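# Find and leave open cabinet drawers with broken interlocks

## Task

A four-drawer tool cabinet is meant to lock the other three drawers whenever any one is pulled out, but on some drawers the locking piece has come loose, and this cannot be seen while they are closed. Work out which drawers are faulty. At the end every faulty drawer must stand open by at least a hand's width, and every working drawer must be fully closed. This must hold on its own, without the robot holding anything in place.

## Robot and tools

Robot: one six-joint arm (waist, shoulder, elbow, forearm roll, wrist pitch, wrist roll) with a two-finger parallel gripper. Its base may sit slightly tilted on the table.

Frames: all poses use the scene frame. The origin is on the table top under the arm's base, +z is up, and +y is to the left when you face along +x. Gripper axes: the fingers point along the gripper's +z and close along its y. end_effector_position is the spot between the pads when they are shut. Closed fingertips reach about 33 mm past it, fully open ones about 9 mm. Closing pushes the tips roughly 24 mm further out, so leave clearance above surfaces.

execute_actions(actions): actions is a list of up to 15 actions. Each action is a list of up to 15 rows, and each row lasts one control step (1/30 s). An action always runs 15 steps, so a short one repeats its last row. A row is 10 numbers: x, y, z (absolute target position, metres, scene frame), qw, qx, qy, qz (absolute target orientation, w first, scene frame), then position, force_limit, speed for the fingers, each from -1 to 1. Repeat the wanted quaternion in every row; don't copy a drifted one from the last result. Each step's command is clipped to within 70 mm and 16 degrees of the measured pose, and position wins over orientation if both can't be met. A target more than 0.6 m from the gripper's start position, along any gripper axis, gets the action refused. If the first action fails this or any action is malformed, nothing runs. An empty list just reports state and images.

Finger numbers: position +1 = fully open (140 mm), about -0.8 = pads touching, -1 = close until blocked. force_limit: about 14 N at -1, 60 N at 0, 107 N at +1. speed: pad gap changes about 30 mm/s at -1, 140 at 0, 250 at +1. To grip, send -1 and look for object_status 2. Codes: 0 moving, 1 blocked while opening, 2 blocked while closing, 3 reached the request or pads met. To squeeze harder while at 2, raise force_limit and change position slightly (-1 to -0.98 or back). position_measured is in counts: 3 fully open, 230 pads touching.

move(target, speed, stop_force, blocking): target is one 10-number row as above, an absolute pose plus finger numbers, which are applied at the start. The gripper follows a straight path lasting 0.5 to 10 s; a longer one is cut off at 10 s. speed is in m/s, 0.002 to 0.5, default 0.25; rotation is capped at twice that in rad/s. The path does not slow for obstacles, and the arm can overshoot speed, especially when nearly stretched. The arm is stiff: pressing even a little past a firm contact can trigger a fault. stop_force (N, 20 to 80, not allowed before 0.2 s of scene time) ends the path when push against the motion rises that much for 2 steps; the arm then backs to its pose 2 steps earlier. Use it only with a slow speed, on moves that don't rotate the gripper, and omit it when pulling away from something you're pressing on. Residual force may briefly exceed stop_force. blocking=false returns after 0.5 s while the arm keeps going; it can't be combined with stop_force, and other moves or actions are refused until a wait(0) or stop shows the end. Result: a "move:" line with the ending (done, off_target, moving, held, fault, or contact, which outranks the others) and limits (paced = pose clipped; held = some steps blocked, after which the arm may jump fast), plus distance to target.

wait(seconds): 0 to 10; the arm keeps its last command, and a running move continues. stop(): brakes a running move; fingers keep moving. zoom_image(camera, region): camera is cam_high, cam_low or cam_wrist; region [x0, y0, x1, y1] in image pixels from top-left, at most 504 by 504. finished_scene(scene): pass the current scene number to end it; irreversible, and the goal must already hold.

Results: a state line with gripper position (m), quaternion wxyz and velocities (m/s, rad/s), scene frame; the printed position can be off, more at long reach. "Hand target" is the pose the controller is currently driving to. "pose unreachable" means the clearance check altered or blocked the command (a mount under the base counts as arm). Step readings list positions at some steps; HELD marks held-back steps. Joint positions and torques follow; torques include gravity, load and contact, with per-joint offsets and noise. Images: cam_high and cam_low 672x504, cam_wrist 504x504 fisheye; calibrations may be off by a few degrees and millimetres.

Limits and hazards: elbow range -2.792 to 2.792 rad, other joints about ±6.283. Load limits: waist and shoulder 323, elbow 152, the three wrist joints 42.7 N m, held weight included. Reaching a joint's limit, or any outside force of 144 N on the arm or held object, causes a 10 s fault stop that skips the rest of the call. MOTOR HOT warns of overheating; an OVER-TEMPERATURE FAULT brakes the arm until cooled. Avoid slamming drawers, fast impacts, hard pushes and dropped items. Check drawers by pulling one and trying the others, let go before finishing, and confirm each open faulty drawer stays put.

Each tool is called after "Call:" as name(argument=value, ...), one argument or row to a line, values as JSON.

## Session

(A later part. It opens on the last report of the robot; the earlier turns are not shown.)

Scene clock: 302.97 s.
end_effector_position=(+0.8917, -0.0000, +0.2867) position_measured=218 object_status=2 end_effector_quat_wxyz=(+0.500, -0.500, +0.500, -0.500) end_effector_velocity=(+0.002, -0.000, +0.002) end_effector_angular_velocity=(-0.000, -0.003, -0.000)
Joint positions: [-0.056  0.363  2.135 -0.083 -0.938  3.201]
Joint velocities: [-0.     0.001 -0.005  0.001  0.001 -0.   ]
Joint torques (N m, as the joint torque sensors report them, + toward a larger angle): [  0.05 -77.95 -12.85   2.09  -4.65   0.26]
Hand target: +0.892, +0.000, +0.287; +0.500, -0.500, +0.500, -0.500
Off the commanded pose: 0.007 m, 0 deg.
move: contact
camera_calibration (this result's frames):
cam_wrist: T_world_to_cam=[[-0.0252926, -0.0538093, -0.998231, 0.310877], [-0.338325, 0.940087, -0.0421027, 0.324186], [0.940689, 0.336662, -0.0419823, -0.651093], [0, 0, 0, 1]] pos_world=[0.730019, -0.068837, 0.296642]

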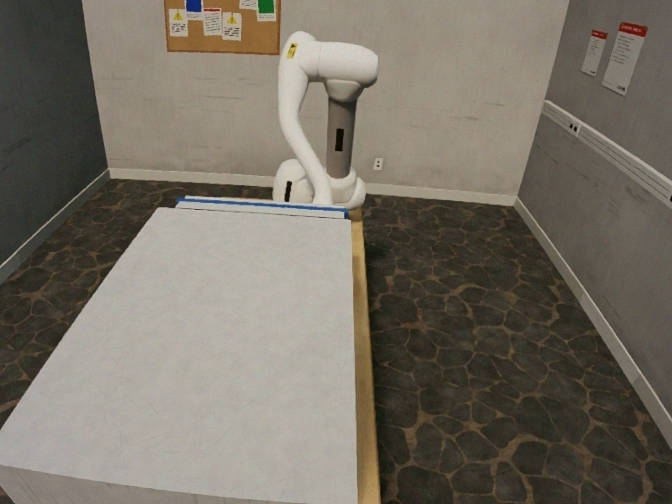

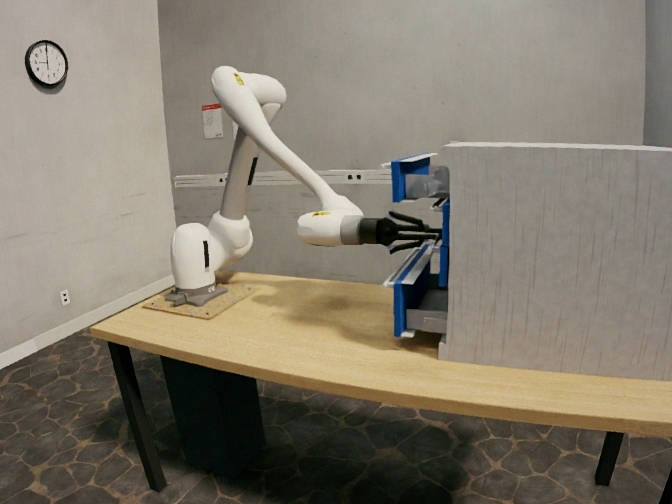

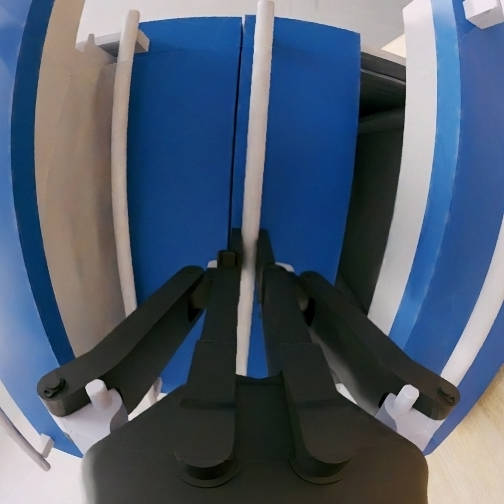

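Call:
move(
  target=[0.897, 0.0, 0.2866, 0.5, -0.5, 0.5, -0.5, -1, 0.3, -0.3],
  speed=0.012,
)

Call:
execute_actions(
  actions=[
    [[0.897, 0.0, 0.2866, 0.5, -0.5, 0.5, -0.5, -0.2, 0, 0]],
  ],
)

Call:
move(
  target=[0.743, 0.0, 0.288, 0.5, -0.5, 0.5, -0.5, -0.2, 0, 0],
  speed=0.18,
)

Call:
move(
  target=[0.743, 0.0, 0.4863, 0.5, -0.5, 0.5, -0.5, -0.2, 0, 0],
  speed=0.2,
)

Call:
move(
  target=[0.778, 0.0, 0.4863, 0.5, -0.5, 0.5, -0.5, -0.2, 0, 0],
  speed=0.05,
)

Call:
execute_actions(
  actions=[
    [[0.778, 0.0, 0.4863, 0.5, -0.5, 0.5, -0.5, -1, 0.3, -0.3]],
    [[0.778, 0.0, 0.4863, 0.5, -0.5, 0.5, -0.5, -1, 0.3, -0.3]],
  ],
)

Call:
move(
  target=[0.892, 0.0, 0.4868, 0.5, -0.5, 0.5, -0.5, -1, 0.3, -0.3],
  speed=0.045,
)

Call:
move(
  target=[0.902, 0.0, 0.4868, 0.5, -0.5, 0.5, -0.5, -1, 0.3, -0.3],
  speed=0.005,
  stop_force=25,
)

Scene clock: 318.33 s.
end_effector_position=(+0.8969, -0.0000, +0.2866) position_measured=218 object_status=2 end_effector_quat_wxyz=(+0.500, -0.500, +0.500, -0.500) end_effector_velocity=(+0.001, -0.000, -0.000) end_effector_angular_velocity=(-0.000, +0.000, -0.000)
Joint positions: [-0.055  0.369  2.125 -0.083 -0.934  3.201]
Joint velocities: [ 0.     0.001 -0.002  0.     0.001 -0.   ]
Joint torques (N m, as the joint torque sensors report them, + toward a larger angle): [ -2.46 -63.24 -25.17   2.52  -1.93   0.74]
Hand target: +0.897, -0.000, +0.287; +0.500, -0.500, +0.500, -0.500
Off the commanded pose: 0.000 m, 0 deg.
move: done
camera_calibration (this result's frames):
cam_wrist: T_world_to_cam=[[-0.0253281, -0.0537255, -0.998234, 0.310967], [-0.338345, 0.940084, -0.042011, 0.325917], [0.940681, 0.336684, -0.0419883, -0.655999], [0, 0, 0, 1]] pos_world=[0.735234, -0.0688177, 0.296566]

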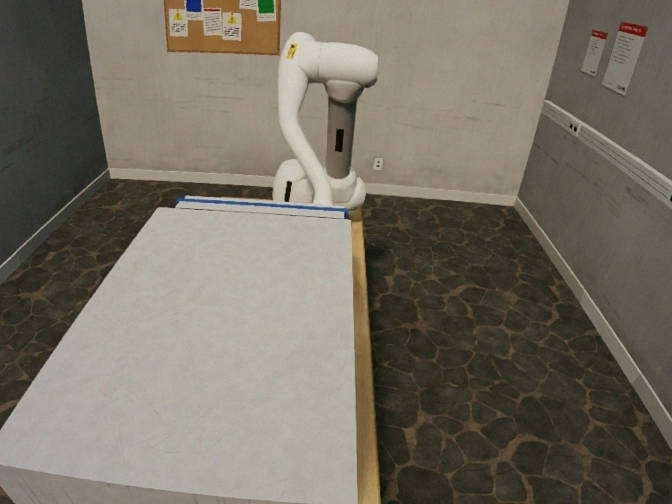

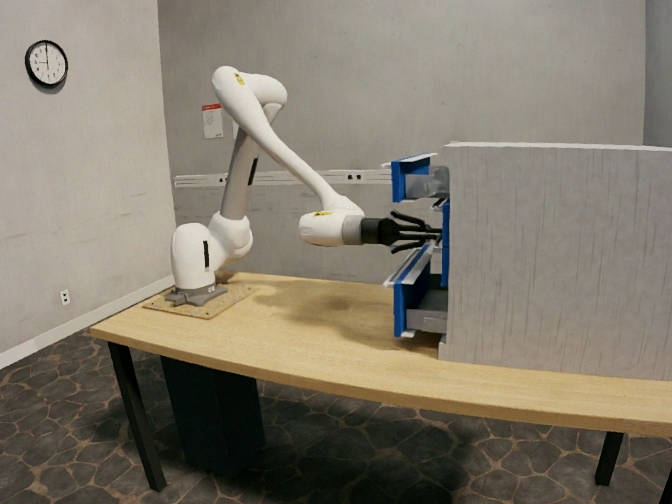

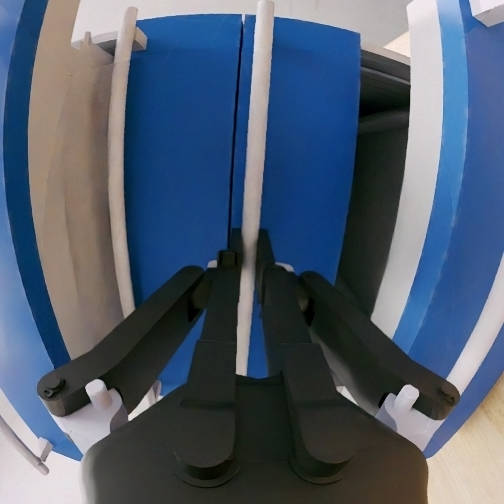

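Scene clock: 318.83 s.
end_effector_position=(+0.8970, -0.0000, +0.2866) position_measured=154 object_status=0 end_effector_quat_wxyz=(+0.500, -0.500, +0.500, -0.500) end_effector_velocity=(+0.000, -0.000, +0.000) end_effector_angular_velocity=(+0.000, -0.001, -0.000)
Joint positions: [-0.055  0.369  2.125 -0.083 -0.934  3.201]
Joint velocities: [-0.    -0.    -0.     0.    -0.001 -0.   ]
Joint torques (N m, as the joint torque sensors report them, + toward a larger angle): [ -1.46 -67.56 -24.71   2.53  -2.86   0.45]
Hand target: +0.897, -0.000, +0.287; +0.500, -0.500, +0.500, -0.500
Off the commanded pose: 0.000 m, 0 deg.
Step readings (end_effector_position):
0: (+0.8969, -0.0000, +0.2866)
1: (+0.8970, -0.0000, +0.2866)
2: (+0.8970, -0.0000, +0.2866)
4: (+0.8970, -0.0000, +0.2865)
8: (+0.8970, -0.0000, +0.2865)
15: end_effector_position above
camera_calibration (this result's frames):
cam_wrist: T_world_to_cam=[[-0.0253618, -0.0537137, -0.998234, 0.310963], [-0.338345, 0.940085, -0.0419885, 0.32593], [0.94068, 0.336683, -0.042016, -0.65606], [0, 0, 0, 1]] pos_world=[0.735306, -0.0688152, 0.296534]

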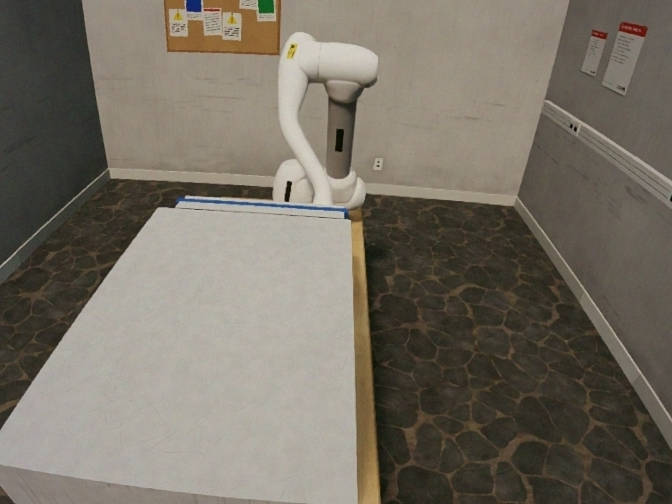

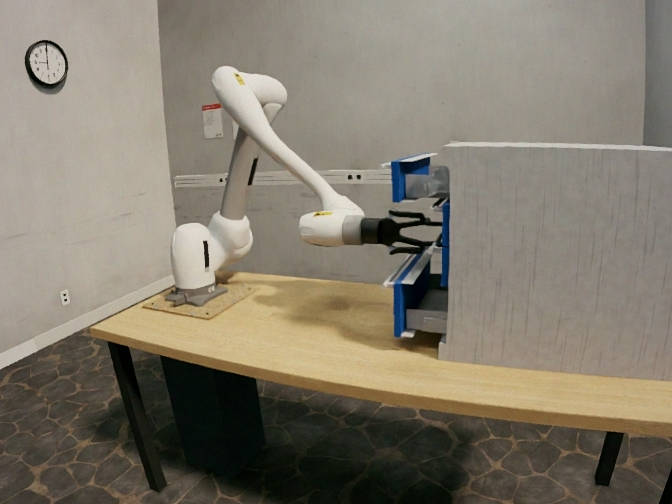

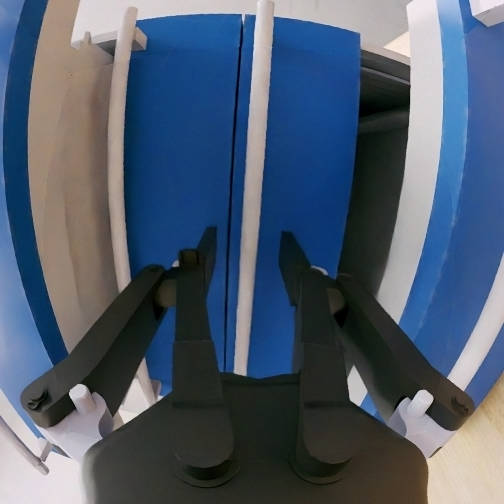

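Scene clock: 320.13 s.
end_effector_position=(+0.7431, +0.0000, +0.2877) position_measured=154 object_status=3 end_effector_quat_wxyz=(+0.500, -0.500, +0.500, -0.500) end_effector_velocity=(-0.001, +0.000, +0.001) end_effector_angular_velocity=(-0.000, -0.001, +0.000)
Joint positions: [-0.08   0.186  2.407 -0.106 -1.034  3.207]
Joint velocities: [-0.    -0.002  0.002 -0.001 -0.001  0.   ]
Joint torques (N m, as the joint torque sensors report them, + toward a larger angle): [ -1.26 -47.93 -23.74   2.11  -3.13   0.37]
Hand target: +0.743, +0.000, +0.288; +0.500, -0.500, +0.500, -0.500
Off the commanded pose: 0.000 m, 0 deg.
move: done
camera_calibration (this result's frames):
cam_wrist: T_world_to_cam=[[-0.0253544, -0.0537521, -0.998232, 0.308225], [-0.338358, 0.940079, -0.0420266, 0.273874], [0.940676, 0.336694, -0.0420226, -0.511236], [0, 0, 0, 1]] pos_world=[0.581389, -0.0687651, 0.297707]

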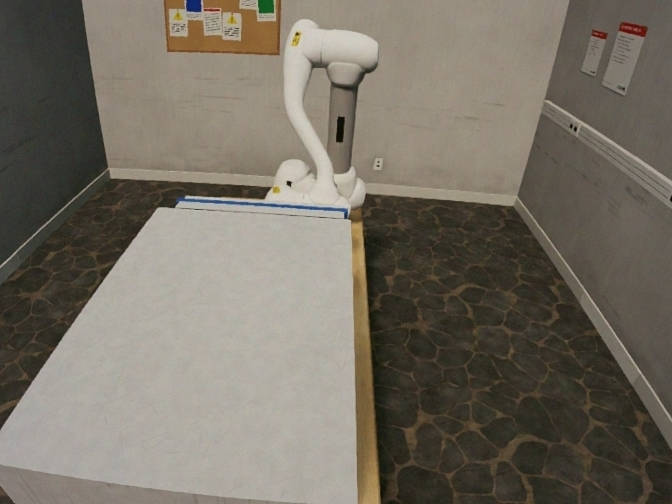

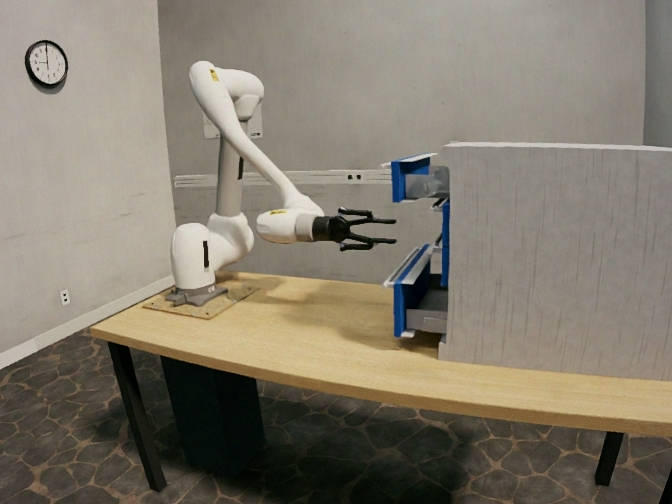

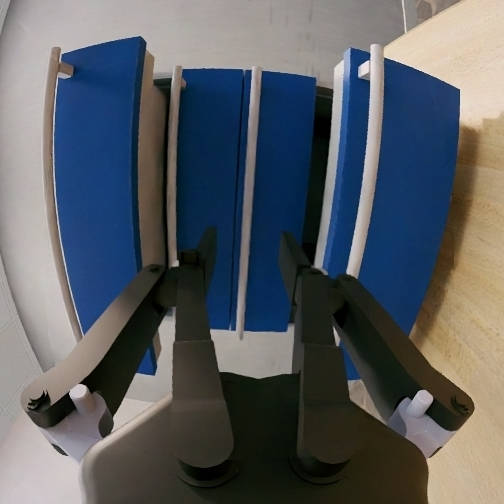

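Scene clock: 321.60 s.
end_effector_position=(+0.7427, +0.0000, +0.4862) position_measured=154 object_status=3 end_effector_quat_wxyz=(+0.500, -0.500, +0.500, -0.500) end_effector_velocity=(+0.000, -0.000, +0.002) end_effector_angular_velocity=(+0.002, -0.001, +0.000)
Joint positions: [-0.086 -0.125  2.229 -0.185 -0.551  3.311]
Joint velocities: [-0.001 -0.002 -0.002 -0.002  0.003  0.004]
Joint torques (N m, as the joint torque sensors report them, + toward a larger angle): [ -0.21 -26.15 -35.34   3.64  -3.24   0.39]
Hand target: +0.743, +0.000, +0.486; +0.500, -0.500, +0.500, -0.500
Off the commanded pose: 0.000 m, 0 deg.
move: done
camera_calibration (this result's frames):
cam_wrist: T_world_to_cam=[[-0.0253553, -0.0538089, -0.998229, 0.506324], [-0.338287, 0.940101, -0.042083, 0.282076], [0.940701, 0.336621, -0.0420394, -0.502529], [0, 0, 0, 1]] pos_world=[0.58099, -0.0687731, 0.496172]

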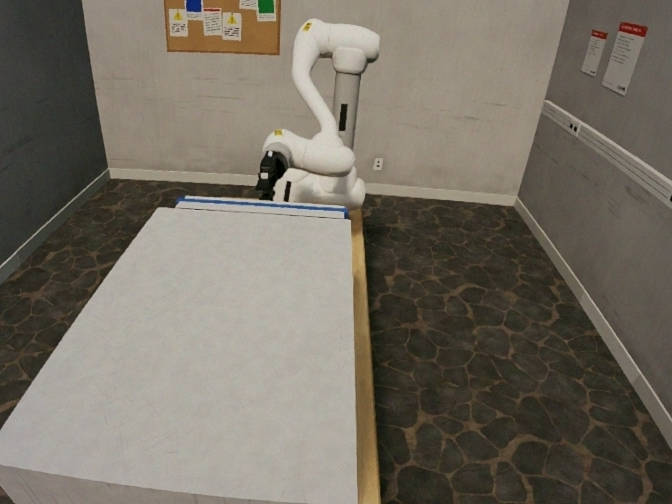

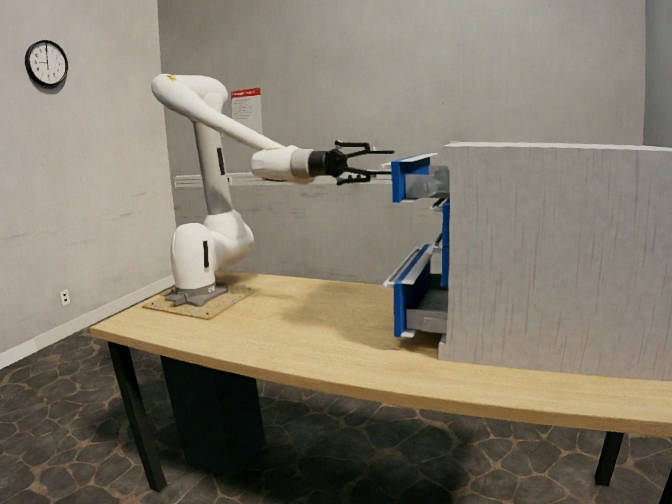

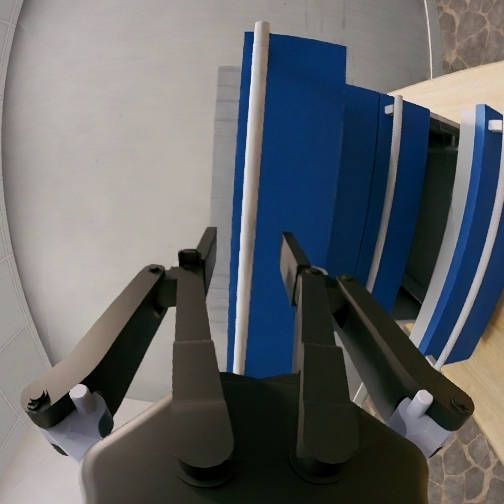

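Scene clock: 322.63 s.
end_effector_position=(+0.7779, -0.0000, +0.4864) position_measured=154 object_status=3 end_effector_quat_wxyz=(+0.500, -0.500, +0.500, -0.500) end_effector_velocity=(+0.001, +0.000, -0.000) end_effector_angular_velocity=(+0.000, -0.000, -0.000)
Joint positions: [-0.078 -0.064  2.176 -0.17  -0.556  3.297]
Joint velocities: [ 0.     0.001 -0.001  0.001 -0.001 -0.001]
Joint torques (N m, as the joint torque sensors report them, + toward a larger angle): [ -1.23 -31.52 -36.1    3.79  -3.2    0.36]
Hand target: +0.778, -0.000, +0.486; +0.500, -0.500, +0.500, -0.500
Off the commanded pose: 0.000 m, 0 deg.
move: done
camera_calibration (this result's frames):
cam_wrist: T_world_to_cam=[[-0.0253161, -0.0537221, -0.998235, 0.507342], [-0.338356, 0.94008, -0.0420113, 0.294058], [0.940677, 0.336696, -0.0419763, -0.535665], [0, 0, 0, 1]] pos_world=[0.616228, -0.0688262, 0.496315]

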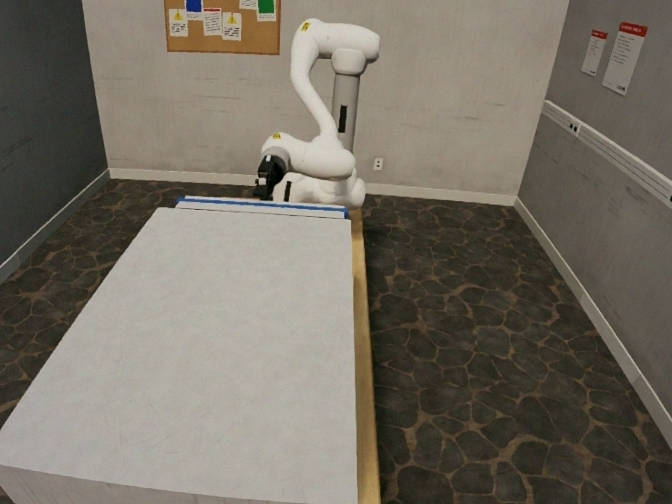

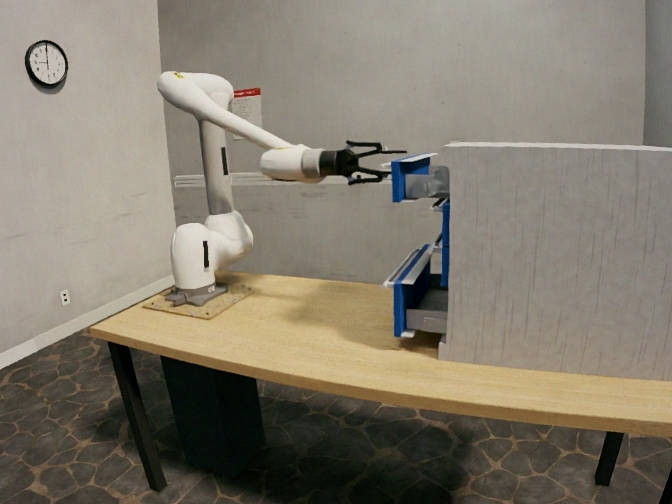

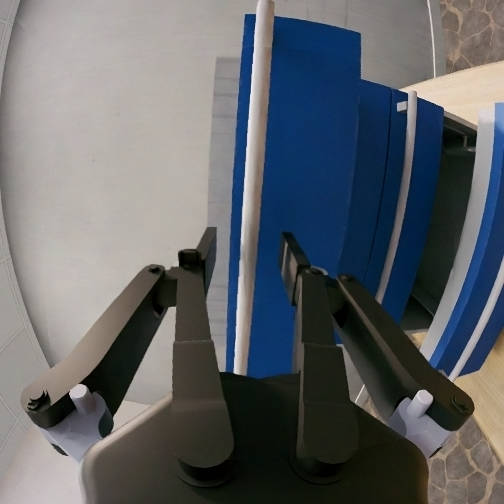

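Scene clock: 323.63 s.
end_effector_position=(+0.7780, +0.0000, +0.4863) position_measured=218 object_status=2 end_effector_quat_wxyz=(+0.500, -0.500, +0.500, -0.500) end_effector_velocity=(+0.000, -0.000, -0.000) end_effector_angular_velocity=(+0.001, +0.001, -0.000)
Joint positions: [-0.078 -0.064  2.175 -0.169 -0.557  3.297]
Joint velocities: [ 0.     0.    -0.     0.001  0.     0.   ]
Joint torques (N m, as the joint torque sensors report them, + toward a larger angle): [ -1.81 -31.08 -36.13   3.35  -2.7    0.38]
Hand target: +0.778, +0.000, +0.486; +0.500, -0.500, +0.500, -0.500
Off the commanded pose: 0.000 m, 0 deg.
Step readings (end_effector_position; steps 1 to 15: 1st action; 16 to 30: 2nd action):
0: (+0.7779, -0.0000, +0.4864)
1: (+0.7780, -0.0000, +0.4864)
2: (+0.7780, -0.0000, +0.4863)
4: (+0.7780, -0.0000, +0.4863)
8: (+0.7780, -0.0000, +0.4863)
15: (+0.7780, +0.0000, +0.4863)
16: (+0.7780, +0.0000, +0.4863)
17: (+0.7780, +0.0000, +0.4863)
19: (+0.7780, +0.0000, +0.4863)
23: (+0.7780, +0.0000, +0.4863)
30: end_effector_position above
camera_calibration (this result's frames):
cam_wrist: T_world_to_cam=[[-0.0252947, -0.0537338, -0.998235, 0.507287], [-0.338355, 0.94008, -0.0420297, 0.294076], [0.940679, 0.336694, -0.0419601, -0.53575], [0, 0, 0, 1]] pos_world=[0.616303, -0.0688121, 0.496272]

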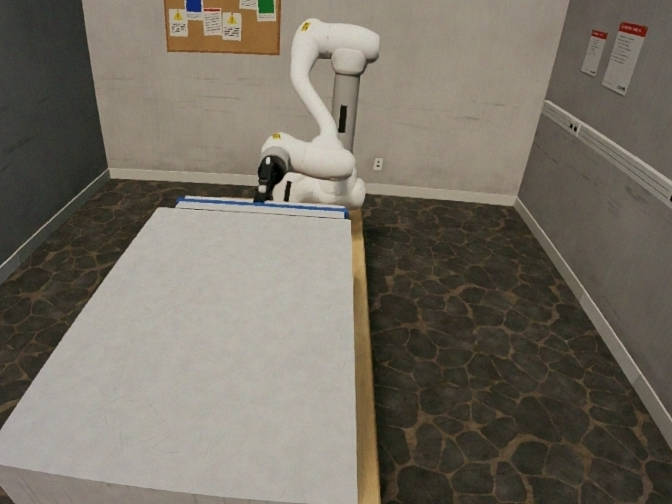

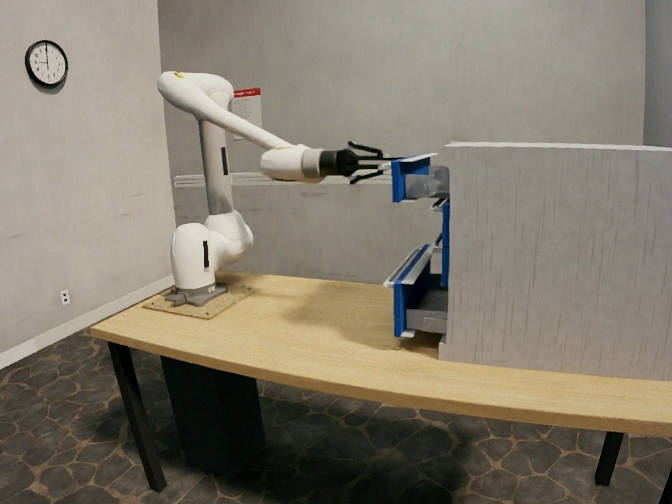

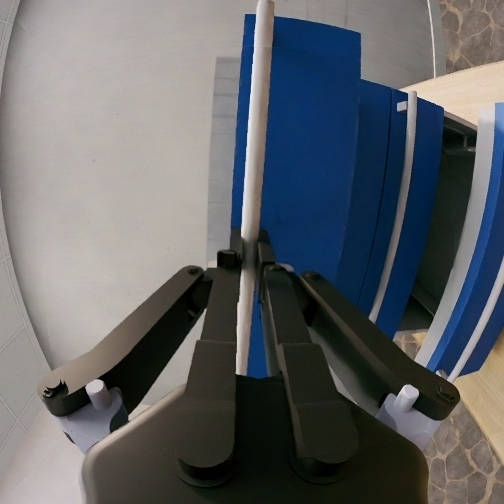

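Scene clock: 326.50 s.
end_effector_position=(+0.8919, -0.0000, +0.4870) position_measured=218 object_status=2 end_effector_quat_wxyz=(+0.500, -0.500, +0.500, -0.500) end_effector_velocity=(+0.001, -0.000, +0.000) end_effector_angular_velocity=(-0.000, -0.001, +0.000)
Joint positions: [-0.06   0.116  1.986 -0.137 -0.545  3.27 ]
Joint velocities: [ 0.     0.001 -0.002 -0.    -0.    -0.   ]
Joint torques (N m, as the joint torque sensors report them, + toward a larger angle): [ -1.49 -54.36 -40.89   3.99  -4.75   0.4 ]
Hand target: +0.892, -0.000, +0.487; +0.500, -0.500, +0.500, -0.500
Off the commanded pose: 0.000 m, 0 deg.
move: done
camera_calibration (this result's frames):
cam_wrist: T_world_to_cam=[[-0.0253444, -0.0537075, -0.998235, 0.510848], [-0.338347, 0.940084, -0.0419884, 0.332664], [0.94068, 0.336686, -0.0419977, -0.642865], [0, 0, 0, 1]] pos_world=[0.730233, -0.0688522, 0.496916]

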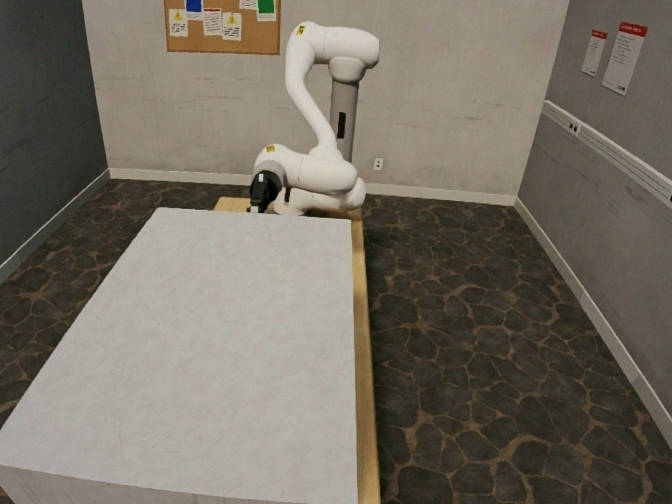

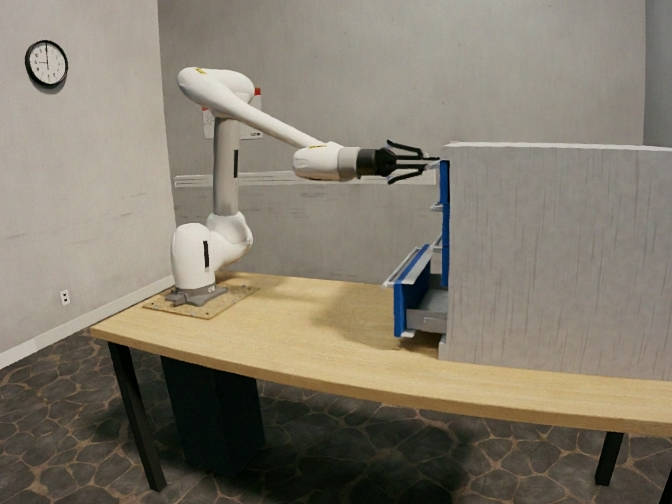

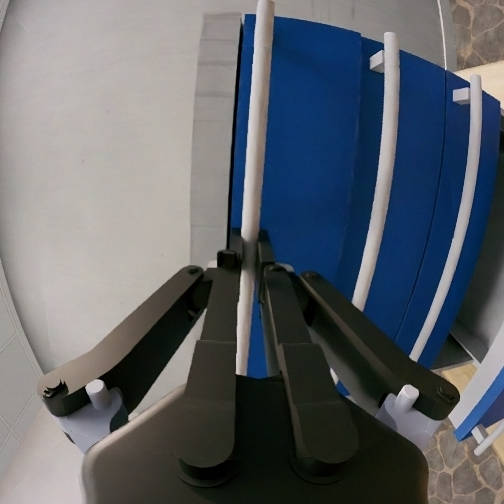

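Scene clock: 328.17 s.
end_effector_position=(+0.8986, -0.0000, +0.4868) position_measured=218 object_status=2 end_effector_quat_wxyz=(+0.500, -0.500, +0.500, -0.500) end_effector_velocity=(-0.002, +0.000, +0.000) end_effector_angular_velocity=(-0.000, -0.001, +0.000)
Joint positions: [-0.059  0.126  1.974 -0.136 -0.543  3.269]
Joint velocities: [-0.    -0.003  0.004 -0.    -0.002 -0.   ]
Joint torques (N m, as the joint torque sensors report them, + toward a larger angle): [  0.36 -39.25 -46.08   3.38  -2.68   0.19]
Hand target: +0.898, -0.000, +0.487; +0.500, -0.500, +0.500, -0.500
Off the commanded pose: 0.003 m, 0 deg.
move: contact
camera_calibration (this result's frames):
cam_wrist: T_world_to_cam=[[-0.0253909, -0.0537117, -0.998234, 0.510942], [-0.338348, 0.940084, -0.0419767, 0.334868], [0.940678, 0.336684, -0.0420428, -0.649119], [0, 0, 0, 1]] pos_world=[0.736887, -0.0688129, 0.496806]

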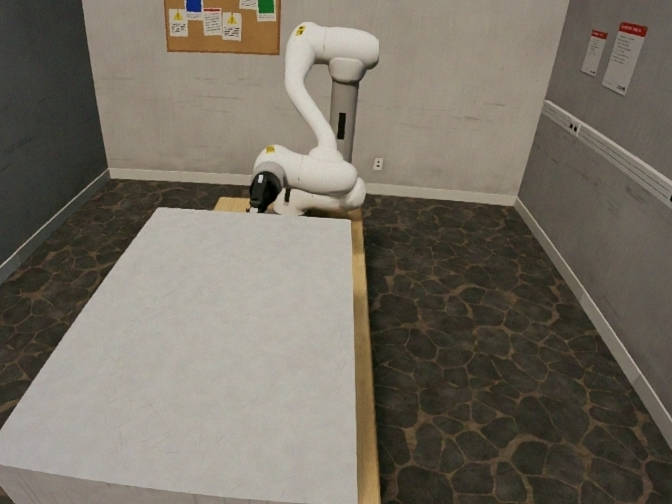

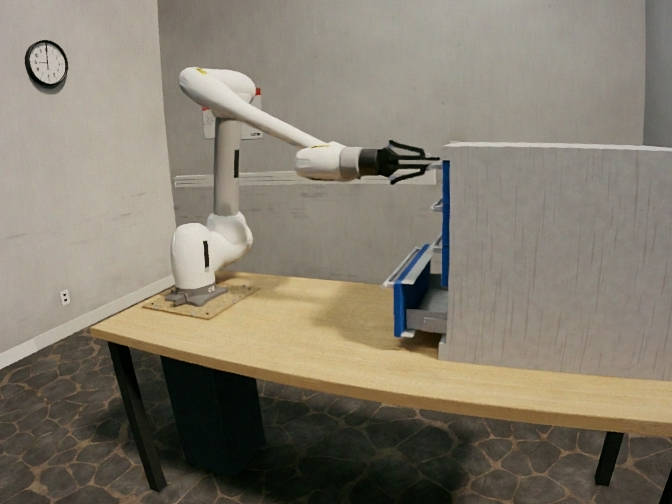

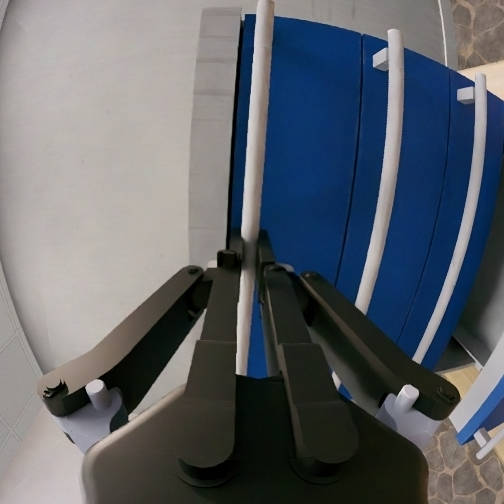

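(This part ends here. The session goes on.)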